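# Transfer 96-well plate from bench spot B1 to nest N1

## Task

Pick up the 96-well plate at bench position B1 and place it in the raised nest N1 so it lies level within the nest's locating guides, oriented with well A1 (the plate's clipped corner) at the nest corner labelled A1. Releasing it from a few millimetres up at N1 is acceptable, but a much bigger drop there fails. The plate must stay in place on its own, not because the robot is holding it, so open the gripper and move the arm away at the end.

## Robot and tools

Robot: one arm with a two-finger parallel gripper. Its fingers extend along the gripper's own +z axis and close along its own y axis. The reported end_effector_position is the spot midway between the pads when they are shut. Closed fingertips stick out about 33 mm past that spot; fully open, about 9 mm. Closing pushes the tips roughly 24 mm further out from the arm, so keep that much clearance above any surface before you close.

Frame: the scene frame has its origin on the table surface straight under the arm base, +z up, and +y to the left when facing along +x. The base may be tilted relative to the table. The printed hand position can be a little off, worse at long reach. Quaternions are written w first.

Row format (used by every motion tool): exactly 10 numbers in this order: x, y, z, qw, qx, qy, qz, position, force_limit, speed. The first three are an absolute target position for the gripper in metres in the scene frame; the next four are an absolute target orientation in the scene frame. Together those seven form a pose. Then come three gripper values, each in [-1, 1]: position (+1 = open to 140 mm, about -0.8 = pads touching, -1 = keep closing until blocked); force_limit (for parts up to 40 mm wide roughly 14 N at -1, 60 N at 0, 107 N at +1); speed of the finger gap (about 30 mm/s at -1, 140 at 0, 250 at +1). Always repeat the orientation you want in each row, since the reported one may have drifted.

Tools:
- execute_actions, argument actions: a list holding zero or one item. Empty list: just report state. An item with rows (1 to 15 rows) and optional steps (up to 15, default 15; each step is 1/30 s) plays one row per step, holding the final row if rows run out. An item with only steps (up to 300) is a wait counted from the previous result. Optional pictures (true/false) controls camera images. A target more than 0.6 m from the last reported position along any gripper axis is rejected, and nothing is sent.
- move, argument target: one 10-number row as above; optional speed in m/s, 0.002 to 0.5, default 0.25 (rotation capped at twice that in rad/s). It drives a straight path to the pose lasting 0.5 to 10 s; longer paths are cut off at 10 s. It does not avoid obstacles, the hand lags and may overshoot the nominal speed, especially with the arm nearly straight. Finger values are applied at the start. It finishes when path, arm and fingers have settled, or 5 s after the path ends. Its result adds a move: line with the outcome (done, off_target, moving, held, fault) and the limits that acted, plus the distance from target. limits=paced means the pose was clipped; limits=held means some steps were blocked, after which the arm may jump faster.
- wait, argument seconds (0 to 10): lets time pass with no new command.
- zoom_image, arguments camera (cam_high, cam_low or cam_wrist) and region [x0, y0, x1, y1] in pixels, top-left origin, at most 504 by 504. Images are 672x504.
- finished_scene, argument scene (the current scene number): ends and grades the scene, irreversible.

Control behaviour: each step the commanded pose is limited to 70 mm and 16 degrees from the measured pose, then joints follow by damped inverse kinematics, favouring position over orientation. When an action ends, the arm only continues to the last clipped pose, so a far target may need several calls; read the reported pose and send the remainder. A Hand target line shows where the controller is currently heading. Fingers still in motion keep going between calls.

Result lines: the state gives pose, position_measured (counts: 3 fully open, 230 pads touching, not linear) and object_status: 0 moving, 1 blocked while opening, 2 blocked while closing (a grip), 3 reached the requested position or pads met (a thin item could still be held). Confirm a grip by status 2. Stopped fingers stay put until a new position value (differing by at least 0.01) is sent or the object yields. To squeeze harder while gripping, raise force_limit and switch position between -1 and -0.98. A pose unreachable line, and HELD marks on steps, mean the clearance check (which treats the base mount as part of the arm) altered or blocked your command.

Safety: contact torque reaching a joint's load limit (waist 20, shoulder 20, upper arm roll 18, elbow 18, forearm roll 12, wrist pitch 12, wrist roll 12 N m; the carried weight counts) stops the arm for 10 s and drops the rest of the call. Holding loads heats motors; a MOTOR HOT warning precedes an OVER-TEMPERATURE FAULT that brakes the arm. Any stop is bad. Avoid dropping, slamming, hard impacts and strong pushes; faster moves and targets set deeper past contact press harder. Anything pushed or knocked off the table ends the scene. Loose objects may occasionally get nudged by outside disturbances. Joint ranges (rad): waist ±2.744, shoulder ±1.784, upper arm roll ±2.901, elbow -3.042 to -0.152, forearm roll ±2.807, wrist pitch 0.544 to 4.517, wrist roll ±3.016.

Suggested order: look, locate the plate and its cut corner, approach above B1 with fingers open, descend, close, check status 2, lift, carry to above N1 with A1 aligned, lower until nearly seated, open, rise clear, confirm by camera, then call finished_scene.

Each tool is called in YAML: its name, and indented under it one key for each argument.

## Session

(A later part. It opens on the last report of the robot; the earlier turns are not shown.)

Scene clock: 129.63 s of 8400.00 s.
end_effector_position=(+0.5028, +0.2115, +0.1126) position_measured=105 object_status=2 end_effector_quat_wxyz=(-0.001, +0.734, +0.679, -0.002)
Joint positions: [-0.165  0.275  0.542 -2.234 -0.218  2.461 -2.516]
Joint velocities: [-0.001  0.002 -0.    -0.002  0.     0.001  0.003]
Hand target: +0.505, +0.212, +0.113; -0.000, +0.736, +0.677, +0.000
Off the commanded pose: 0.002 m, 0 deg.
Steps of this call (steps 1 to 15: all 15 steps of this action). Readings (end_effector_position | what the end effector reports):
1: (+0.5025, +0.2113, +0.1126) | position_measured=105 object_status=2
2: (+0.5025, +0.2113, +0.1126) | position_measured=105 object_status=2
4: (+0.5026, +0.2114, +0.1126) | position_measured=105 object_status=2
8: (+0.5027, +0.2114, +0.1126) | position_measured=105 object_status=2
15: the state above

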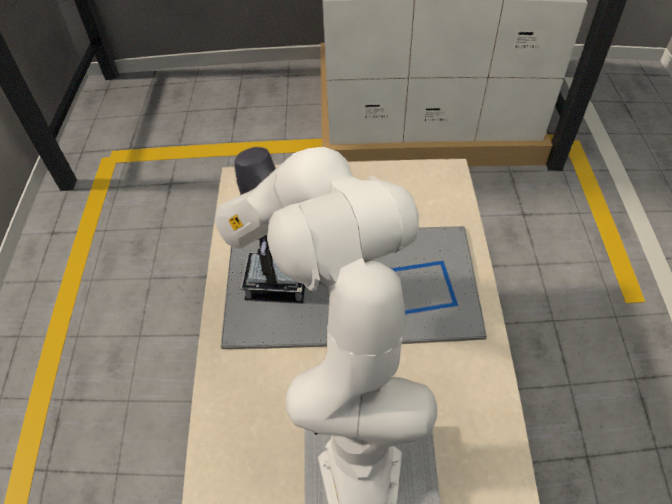

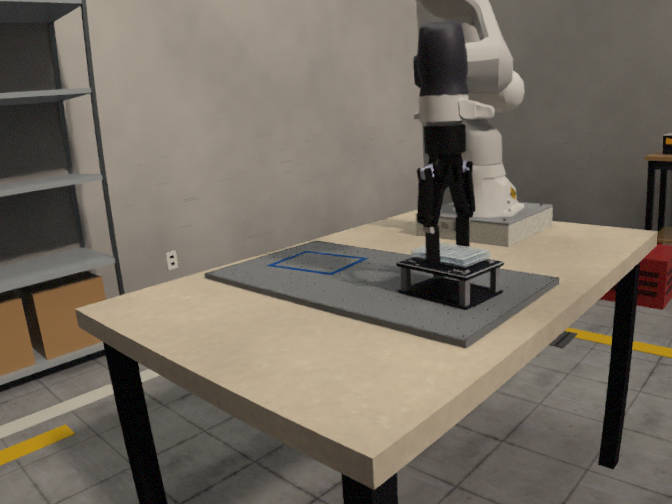

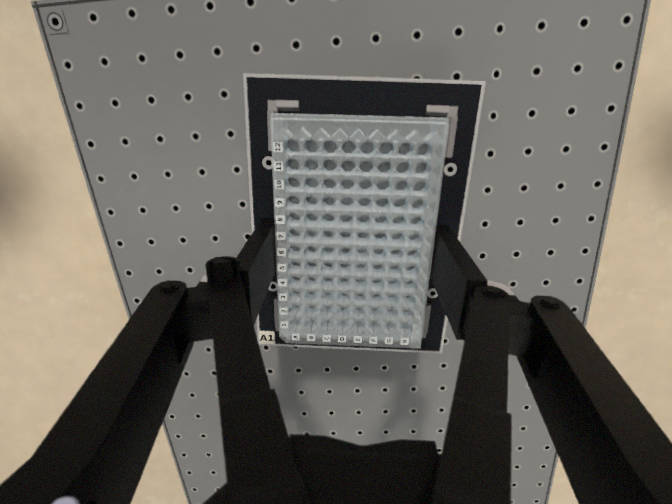

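move:
  target: [0.5065,0.213,0.109,0,0.7385,0.6743,0,-1,-0.5,-1]
  speed: 0.01

execute_actions:
  actions:
    - {"rows":[[0.5065,0.213,0.109,0,0.7385,0.6743,0,-1,-0.5,-1]],"steps":15}

zoom_image:
  camera: "cam_wrist"
  region: [250,85,330,165]

zoom_image:
  camera: "cam_wrist"
  region: [400,90,480,170]

zoom_image:
  camera: "cam_wrist"
  region: [250,280,460,370]

zoom_image:
  camera: "cam_low"
  region: [390,230,510,290]

Scene clock: 144.57 s of 8400.00 s.
end_effector_position=(+0.5041, +0.2123, +0.1087) position_measured=105 object_status=2 end_effector_quat_wxyz=(-0.001, +0.735, +0.678, -0.002)
Joint positions: [-0.156  0.288  0.533 -2.228 -0.226  2.467 -2.506]
Joint velocities: [ 0.006  0.001 -0.006  0.002  0.     0.004  0.011]
Hand target: +0.506, +0.213, +0.109; -0.000, +0.738, +0.674, +0.000
Off the commanded pose: 0.002 m, 1 deg.
After step 90, 11.03 s passed at rest.
move: done

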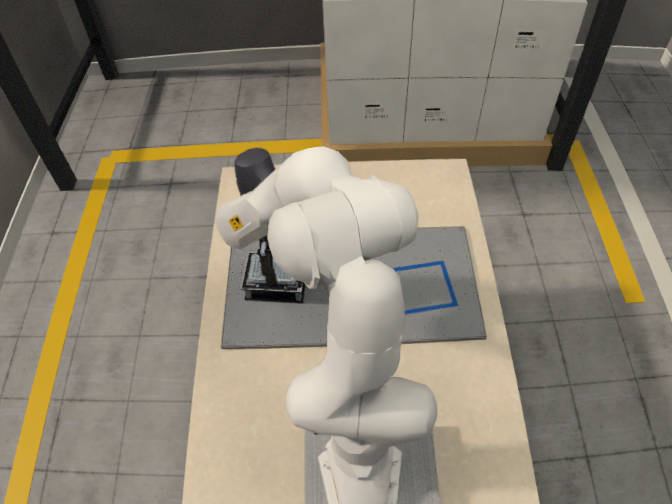

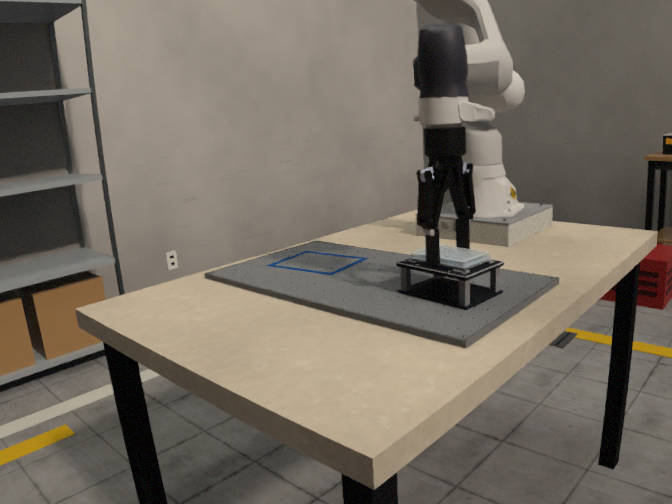

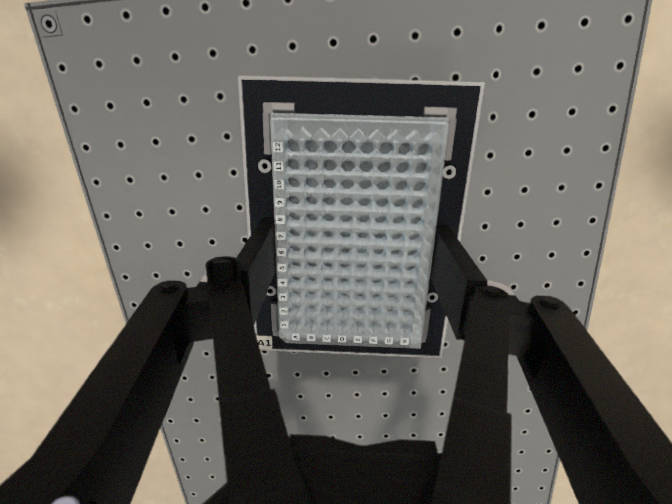

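Scene clock: 145.07 s of 8400.00 s.
end_effector_position=(+0.5044, +0.2124, +0.1088) position_measured=105 object_status=2 end_effector_quat_wxyz=(-0.001, +0.736, +0.677, -0.002)
Joint positions: [-0.155  0.288  0.532 -2.228 -0.226  2.467 -2.503]
Joint velocities: [-0.001  0.    -0.    -0.     0.001 -0.001  0.003]
Hand target: +0.506, +0.213, +0.109; -0.000, +0.738, +0.674, +0.000
Off the commanded pose: 0.002 m, 0 deg.
Steps of this call (steps 1 to 15: all 15 steps of this action). Readings (end_effector_position | what the end effector reports):
1: (+0.5042, +0.2124, +0.1087) | position_measured=105 object_status=2
2: (+0.5042, +0.2124, +0.1088) | position_measured=105 object_status=2
4: (+0.5043, +0.2124, +0.1088) | position_measured=105 object_status=2
8: (+0.5043, +0.2124, +0.1088) | position_measured=105 object_status=2
15: the state above

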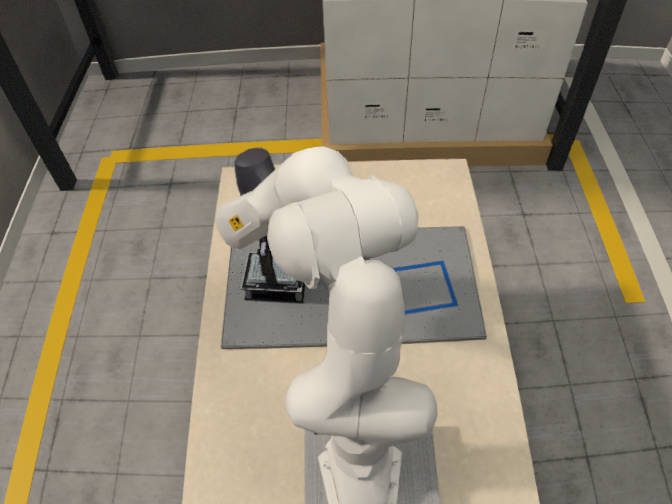

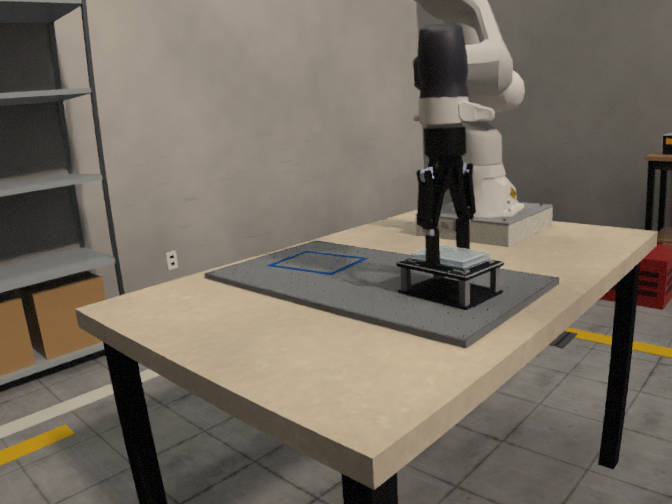

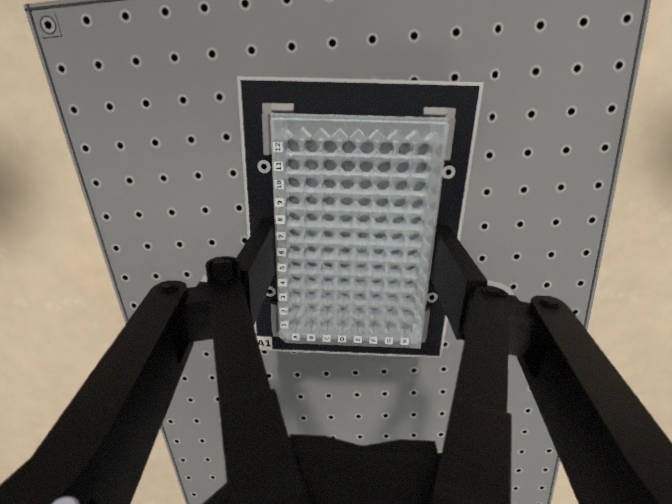

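Region (250, 85, 330, 165) of cam_wrist's 672x504 image, scaled by 6.300, with more detail than that image has.

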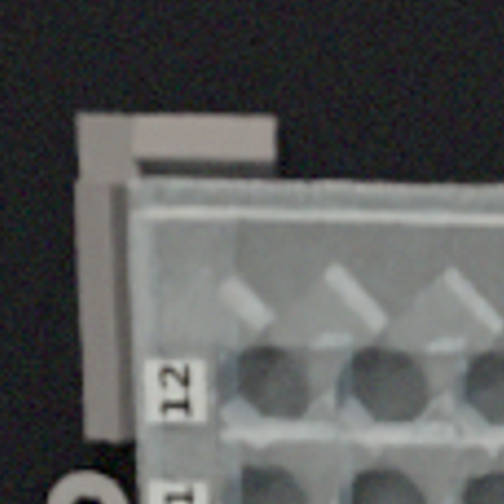

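Region (400, 90, 480, 170) of cam_wrist's 672x504 image, scaled by 6.300, with more detail than that image has.

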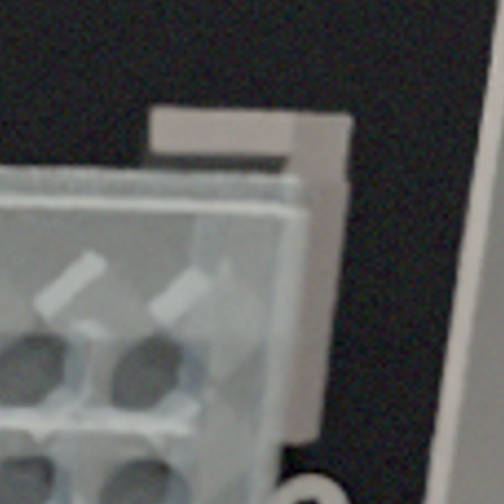

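Region (250, 280, 460, 370) of cam_wrist's 672x504 image, scaled by 2.400, with more detail than that image has; it fills the top 216 rows of this view, and the rest is white.

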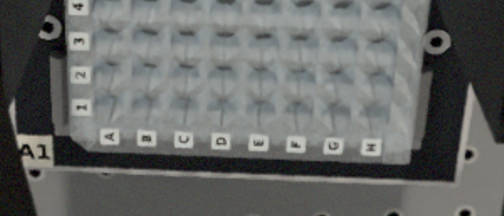

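Region (390, 230, 510, 290) of cam_low's 672x504 image, scaled by 4.200, with more detail than that image has.

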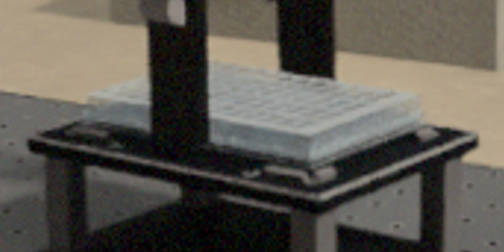

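move:
  target: [0.5065,0.2123,0.104,0,0.7378,0.675,0,-1,-0.5,-1]
  speed: 0.005

zoom_image:
  camera: "cam_wrist"
  region: [240,85,480,175]

zoom_image:
  camera: "cam_wrist"
  region: [250,280,460,370]

zoom_image:
  camera: "cam_low"
  region: [400,240,500,285]

Scene clock: 154.83 s of 8400.00 s.
end_effector_position=(+0.5046, +0.2121, +0.1051) position_measured=105 object_status=2 end_effector_quat_wxyz=(-0.001, +0.736, +0.677, -0.002)
Joint positions: [-0.153  0.296  0.528 -2.228 -0.235  2.474 -2.499]
Joint velocities: [ 0.001  0.001 -0.001 -0.    -0.002  0.001  0.004]
Hand target: +0.506, +0.212, +0.104; -0.000, +0.738, +0.675, -0.000
Off the commanded pose: 0.002 m, 0 deg.
After step 90, 5.50 s passed at rest.
move: done

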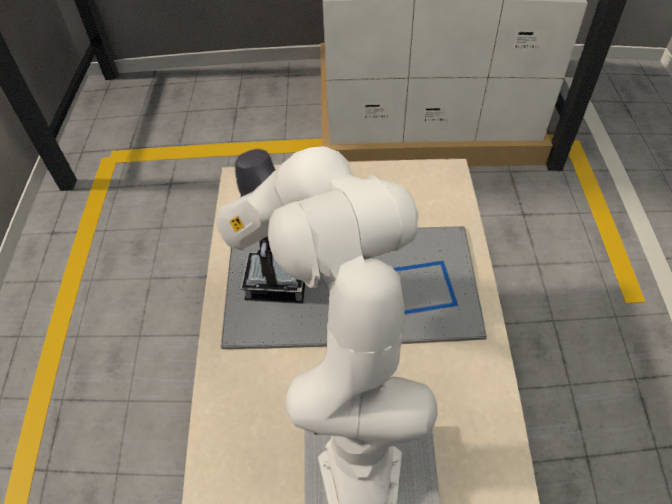

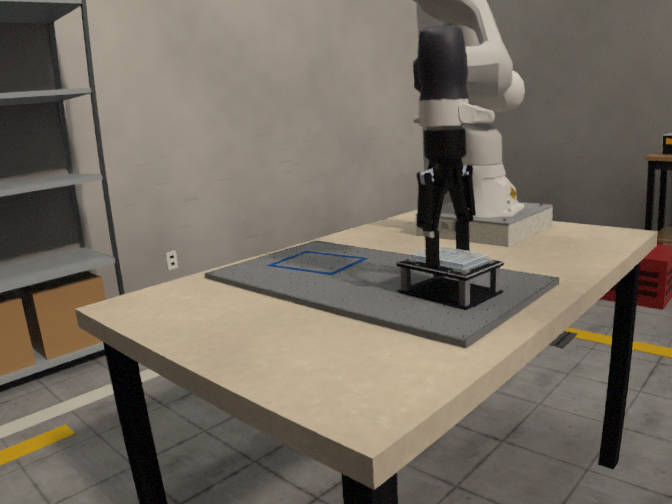

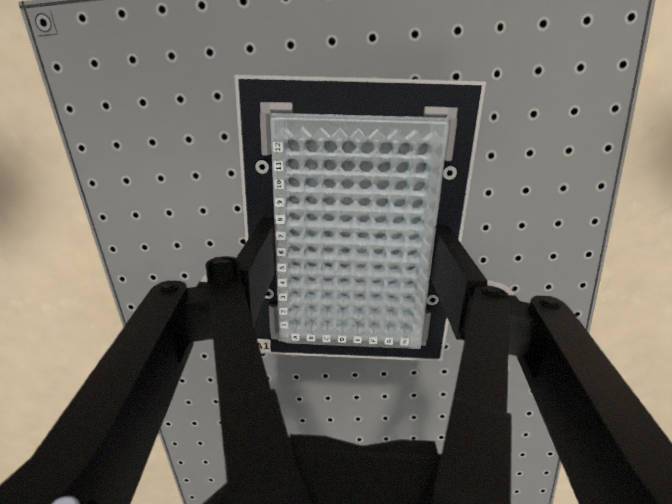

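Region (240, 85, 480, 175) of cam_wrist's 672x504 image, scaled by 2.100, with more detail than that image has; it fills the top 189 rows of this view, and the rest is white.

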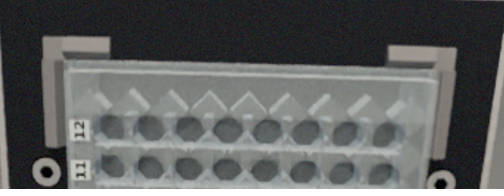

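Region (250, 280, 460, 370) of cam_wrist's 672x504 image, scaled by 2.400, with more detail than that image has; it fills the top 216 rows of this view, and the rest is white.

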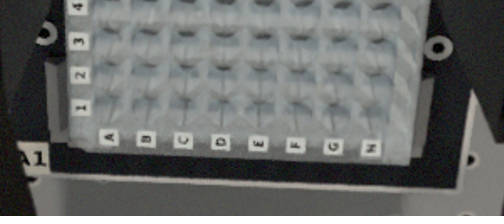

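Region (400, 240, 500, 285) of cam_low's 672x504 image, scaled by 5.040, with more detail than that image has; it fills the top 227 rows of this view, and the rest is white.

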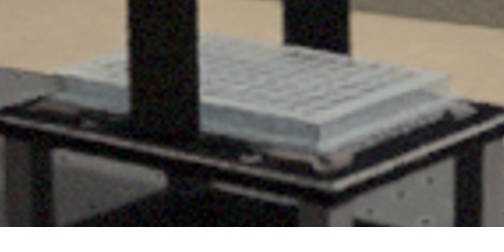

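move:
  target: [0.506,0.2123,0.1005,0,0.7378,0.675,0,-1,-0.5,-1]
  speed: 0.004

zoom_image:
  camera: "cam_wrist"
  region: [240,85,480,175]

zoom_image:
  camera: "cam_low"
  region: [400,240,500,285]

Scene clock: 162.87 s of 8400.00 s.
end_effector_position=(+0.5044, +0.2121, +0.1042) position_measured=105 object_status=2 end_effector_quat_wxyz=(+0.000, +0.736, +0.677, -0.003)
Joint positions: [-0.15   0.298  0.527 -2.228 -0.239  2.475 -2.494]
Joint velocities: [ 0.    -0.     0.001  0.    -0.002 -0.     0.001]
Hand target: +0.506, +0.212, +0.101; -0.000, +0.738, +0.675, -0.000
Off the commanded pose: 0.004 m, 0 deg.
After step 90, 3.63 s passed at rest.
move: off_target

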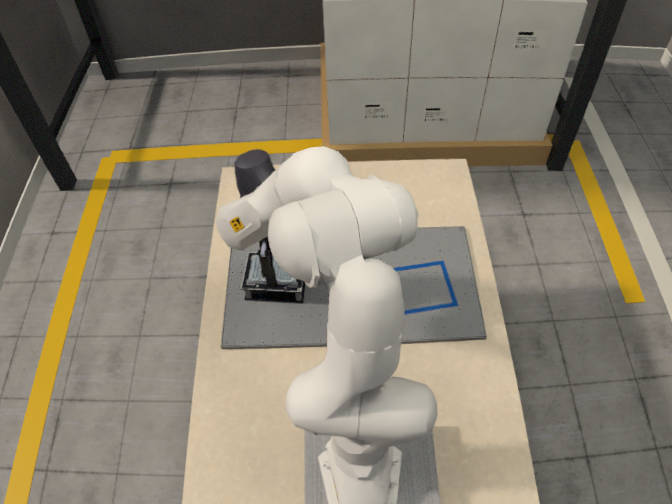

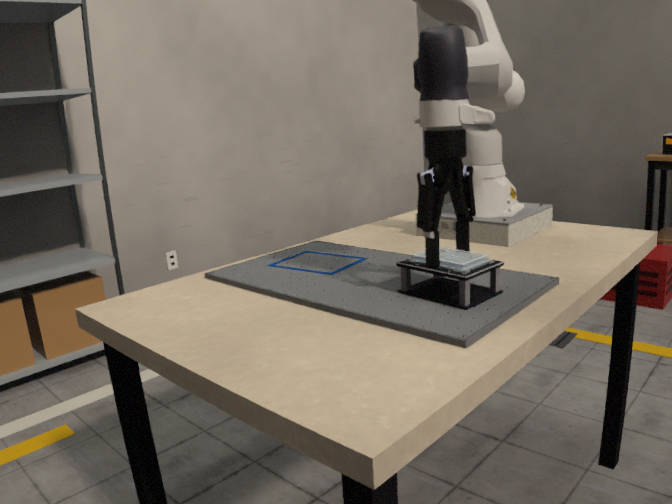

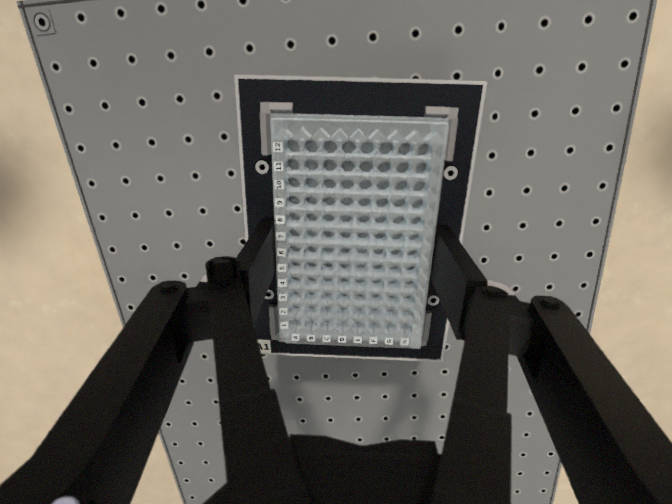

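Region (240, 85, 480, 175) of cam_wrist's 672x504 image, scaled by 2.100, with more detail than that image has; it fills the top 189 rows of this view, and the rest is white.

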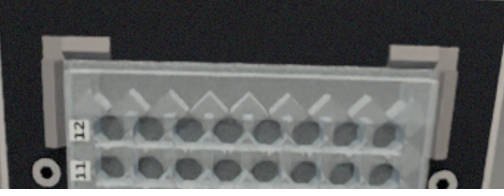

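Region (400, 240, 500, 285) of cam_low's 672x504 image, scaled by 5.040, with more detail than that image has; it fills the top 227 rows of this view, and the rest is white.

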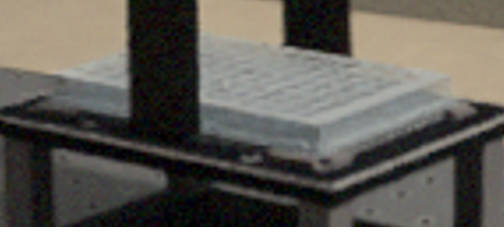

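move:
  target: [0.506,0.2123,0.1045,0,0.7378,0.675,0,0.4,-0.5,-1]
  speed: 0.004

zoom_image:
  camera: "cam_wrist"
  region: [240,85,480,175]

zoom_image:
  camera: "cam_low"
  region: [400,240,500,285]

Scene clock: 170.33 s of 8400.00 s.
end_effector_position=(+0.5051, +0.2125, +0.1045) position_measured=78 object_status=3 end_effector_quat_wxyz=(+0.001, +0.736, +0.677, -0.002)
Joint positions: [-0.15   0.298  0.527 -2.228 -0.239  2.477 -2.493]
Joint velocities: [-0.001  0.001  0.001  0.001 -0.001  0.003 -0.001]
Hand target: +0.506, +0.212, +0.104; -0.000, +0.738, +0.675, -0.000
Off the commanded pose: 0.001 m, 0 deg.
After step 90, 3.23 s passed at rest.
move: done

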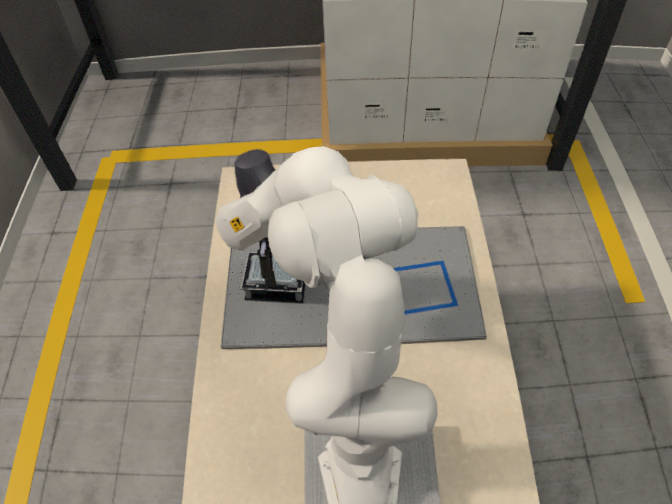

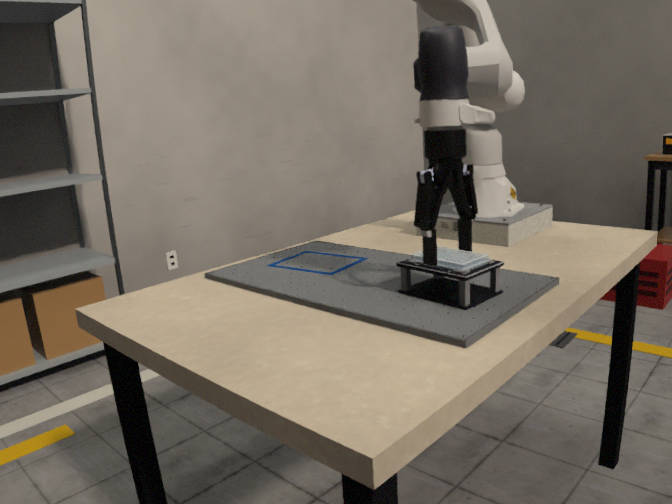

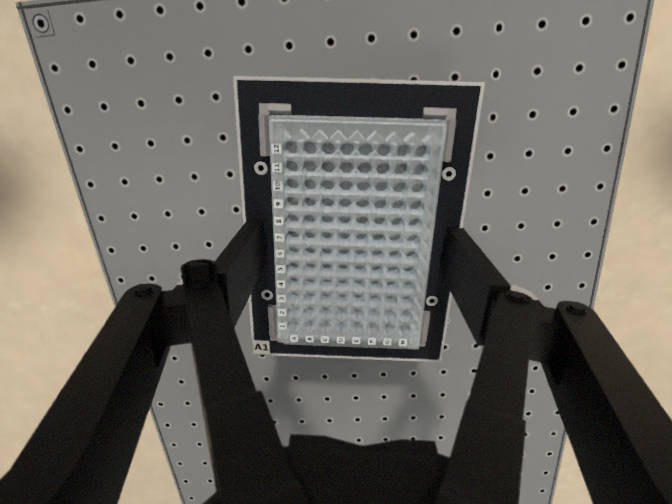

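Region (240, 85, 480, 175) of cam_wrist's 672x504 image, scaled by 2.100, with more detail than that image has; it fills the top 189 rows of this view, and the rest is white.

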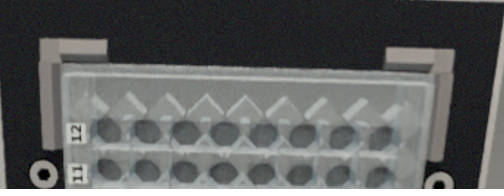

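Region (400, 240, 500, 285) of cam_low's 672x504 image, scaled by 5.040, with more detail than that image has; it fills the top 227 rows of this view, and the rest is white.

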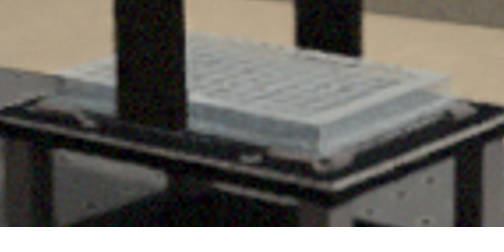

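move:
  target: [0.506,0.2123,0.135,0,0.7378,0.675,0,0.4,-0.5,-1]
  speed: 0.08

move:
  target: [0.50,0.16,0.17,0,0.7378,0.675,0,0.4,-0.5,-1]
  speed: 0.1

zoom_image:
  camera: "cam_low"
  region: [395,235,505,290]

zoom_image:
  camera: "cam_wrist"
  region: [250,0,480,240]

Scene clock: 182.20 s of 8400.00 s.
end_effector_position=(+0.5065, +0.2124, +0.1341) position_measured=78 object_status=3 end_effector_quat_wxyz=(+0.001, +0.741, +0.671, +0.001)
Joint positions: [-0.175  0.234  0.556 -2.223 -0.182  2.423 -2.52 ]
Joint velocities: [-0.004 -0.     0.002 -0.001  0.003 -0.01  -0.015]
Hand target: +0.506, +0.212, +0.135; -0.000, +0.738, +0.675, -0.000
Off the commanded pose: 0.001 m, 1 deg.
After step 90, 7.97 s passed at rest.
move: done

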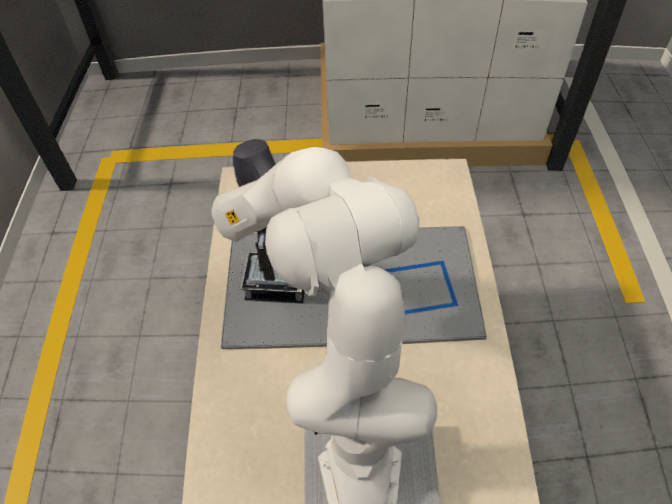

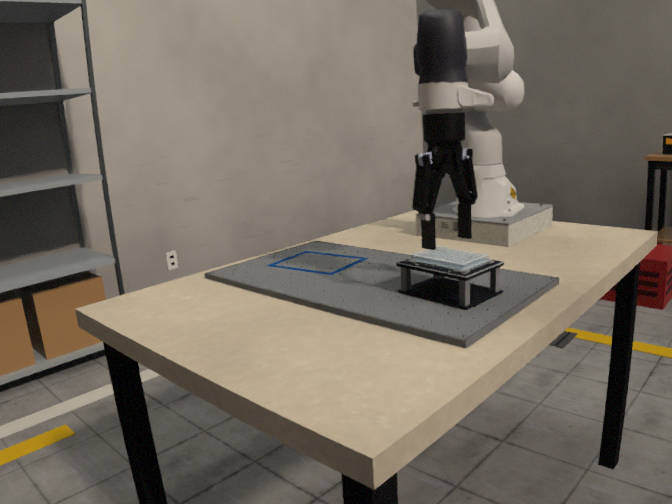

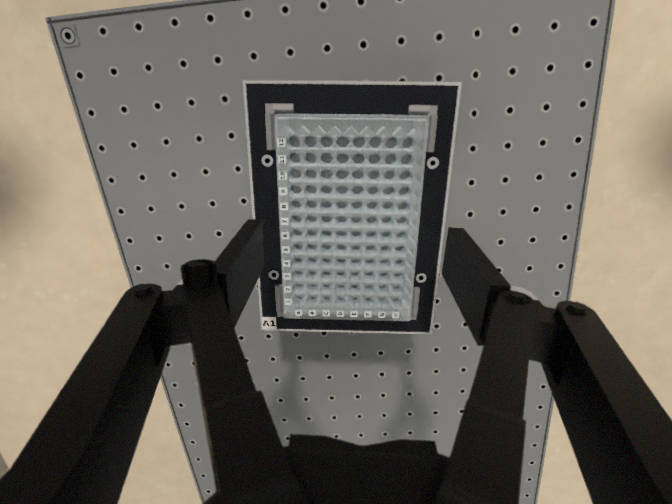

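Scene clock: 183.53 s of 8400.00 s.
end_effector_position=(+0.5025, +0.1604, +0.1704) position_measured=78 object_status=3 end_effector_quat_wxyz=(+0.001, +0.743, +0.669, +0.002)
Joint positions: [-0.271  0.091  0.563 -2.282 -0.064  2.368 -2.686]
Joint velocities: [ 0.001 -0.001  0.    -0.002  0.002 -0.002 -0.033]
Hand target: +0.500, +0.160, +0.170; -0.001, +0.738, +0.675, -0.000
Off the commanded pose: 0.003 m, 1 deg.
move: done

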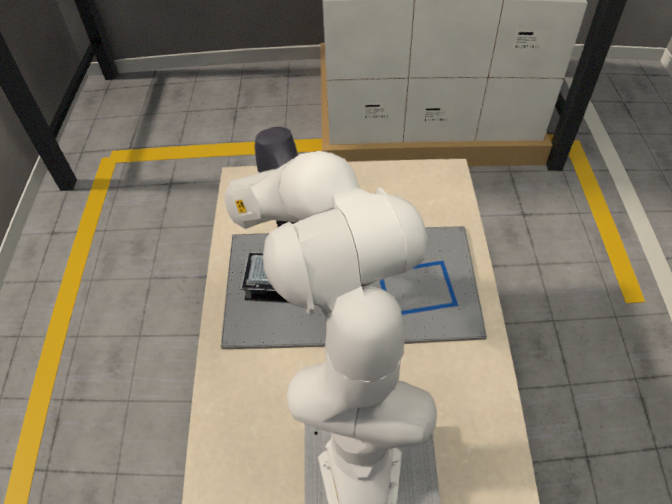

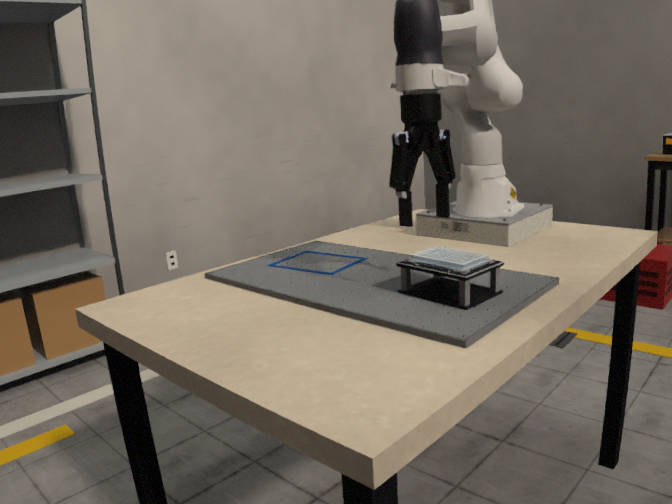

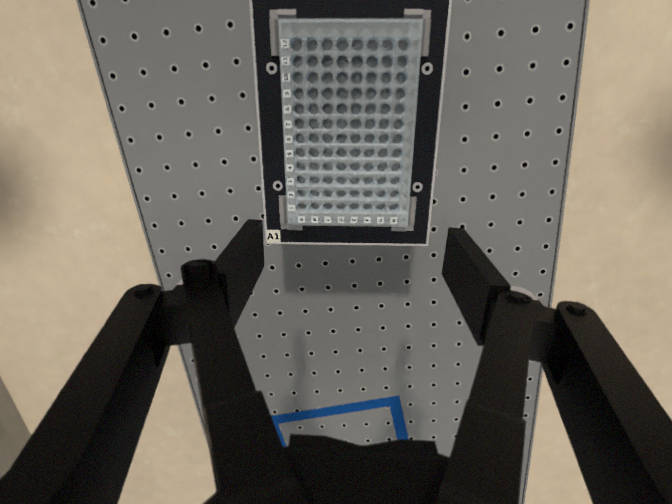

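Region (395, 235, 505, 290) of cam_low's 672x504 image, scaled by 4.582, with more detail than that image has.

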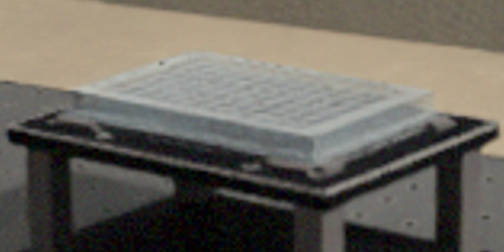

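Region (250, 0, 480, 240) of cam_wrist's 672x504 image, scaled by 2.100, with more detail than that image has; it fills the left 483 columns of this view, and the rest is white.

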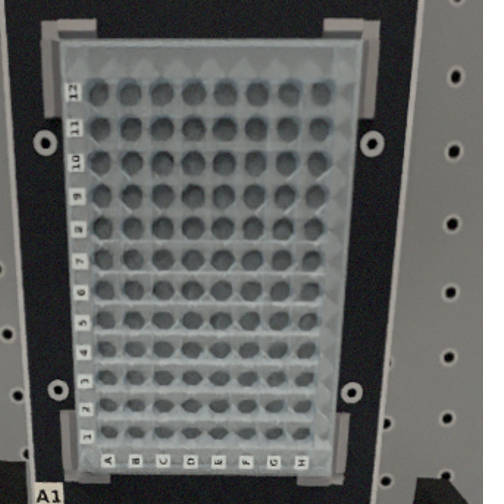

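zoom_image:
  camera: "cam_low"
  region: [440,245,505,285]

zoom_image:
  camera: "cam_low"
  region: [395,240,460,280]

zoom_image:
  camera: "cam_wrist"
  region: [265,185,435,245]

Region (440, 245, 505, 285) of cam_low's 672x504 image, scaled by 7.754, with more detail than that image has; it fills the top 310 rows of this view, and the rest is white.

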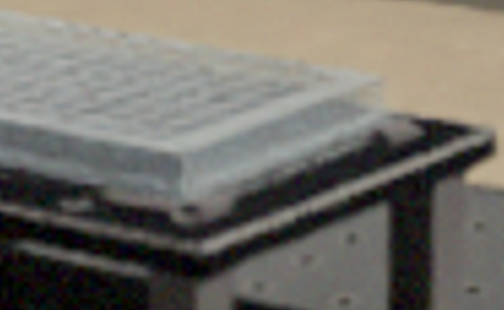

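Region (395, 240, 460, 280) of cam_low's 672x504 image, scaled by 7.754, with more detail than that image has; it fills the top 310 rows of this view, and the rest is white.

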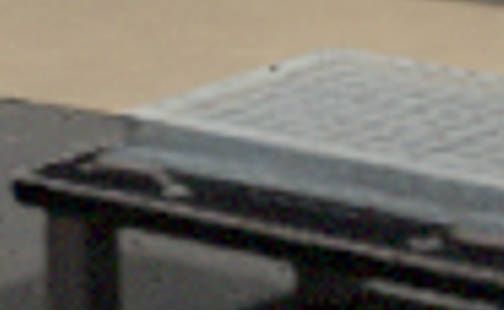

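Region (265, 185, 435, 245) of cam_wrist's 672x504 image, scaled by 2.965, with more detail than that image has; it fills the top 178 rows of this view, and the rest is white.

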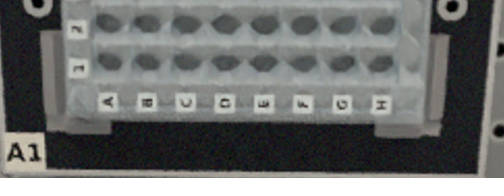

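move:
  target: [0.48,0.08,0.22,0,0.7934,0.6088,0,0.4,-0.5,-1]
  speed: 0.2

zoom_image:
  camera: "cam_wrist"
  region: [250,0,470,140]

Scene clock: 194.17 s of 8400.00 s.
end_effector_position=(+0.4831, +0.0803, +0.2205) position_measured=78 object_status=3 end_effector_quat_wxyz=(+0.001, +0.797, +0.605, +0.001)
Joint positions: [-0.343 -0.121  0.481 -2.362  0.078  2.263 -2.766]
Joint velocities: [ 0.    -0.001 -0.     0.     0.003 -0.007 -0.02 ]
Hand target: +0.481, +0.080, +0.220; -0.001, +0.793, +0.609, -0.000
Off the commanded pose: 0.003 m, 1 deg.
After step 90, 6.53 s passed at rest.
move: done

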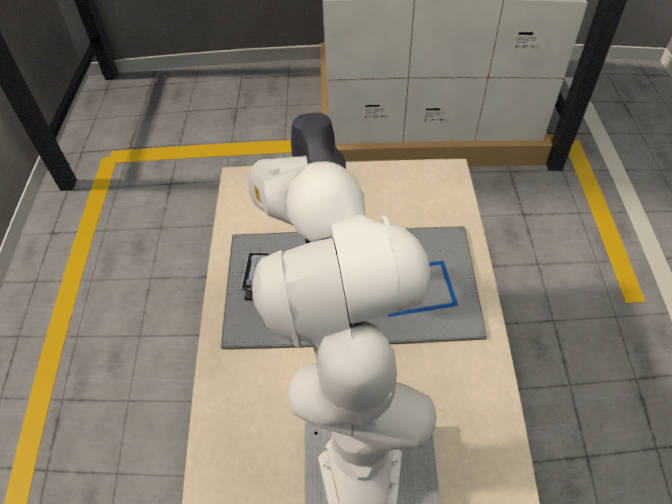

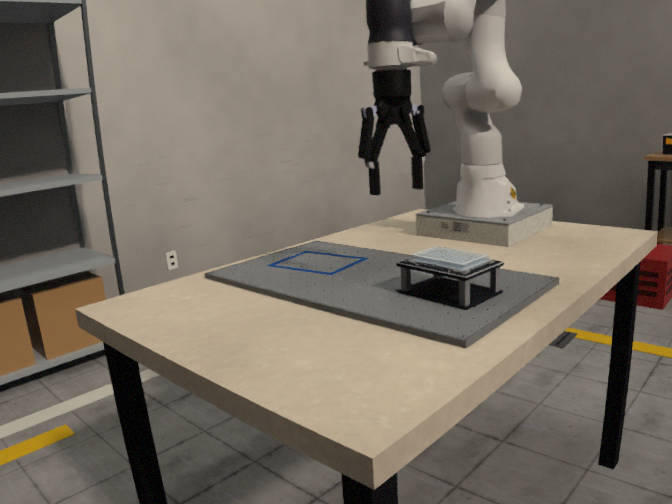

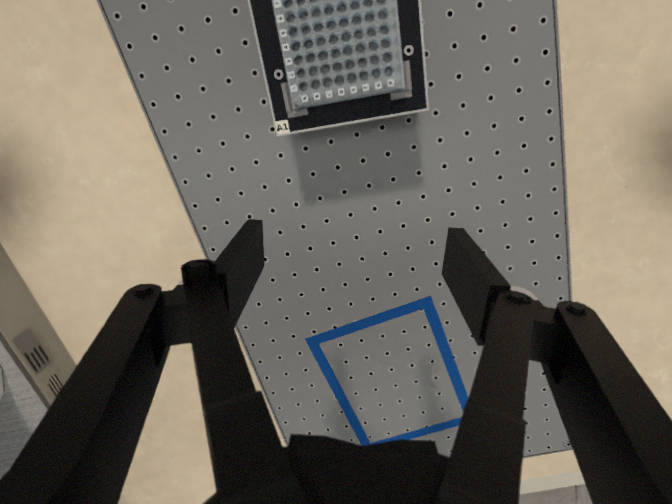

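Region (250, 0, 470, 140) of cam_wrist's 672x504 image, scaled by 2.291, with more detail than that image has; it fills the top 321 rows of this view, and the rest is white.

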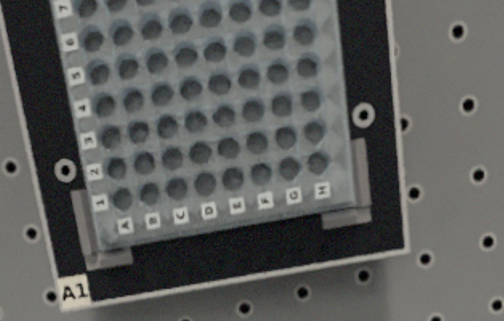

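Seated inside all locators.

finished_scene:
  scene: 1

The scene is finished: the task was done.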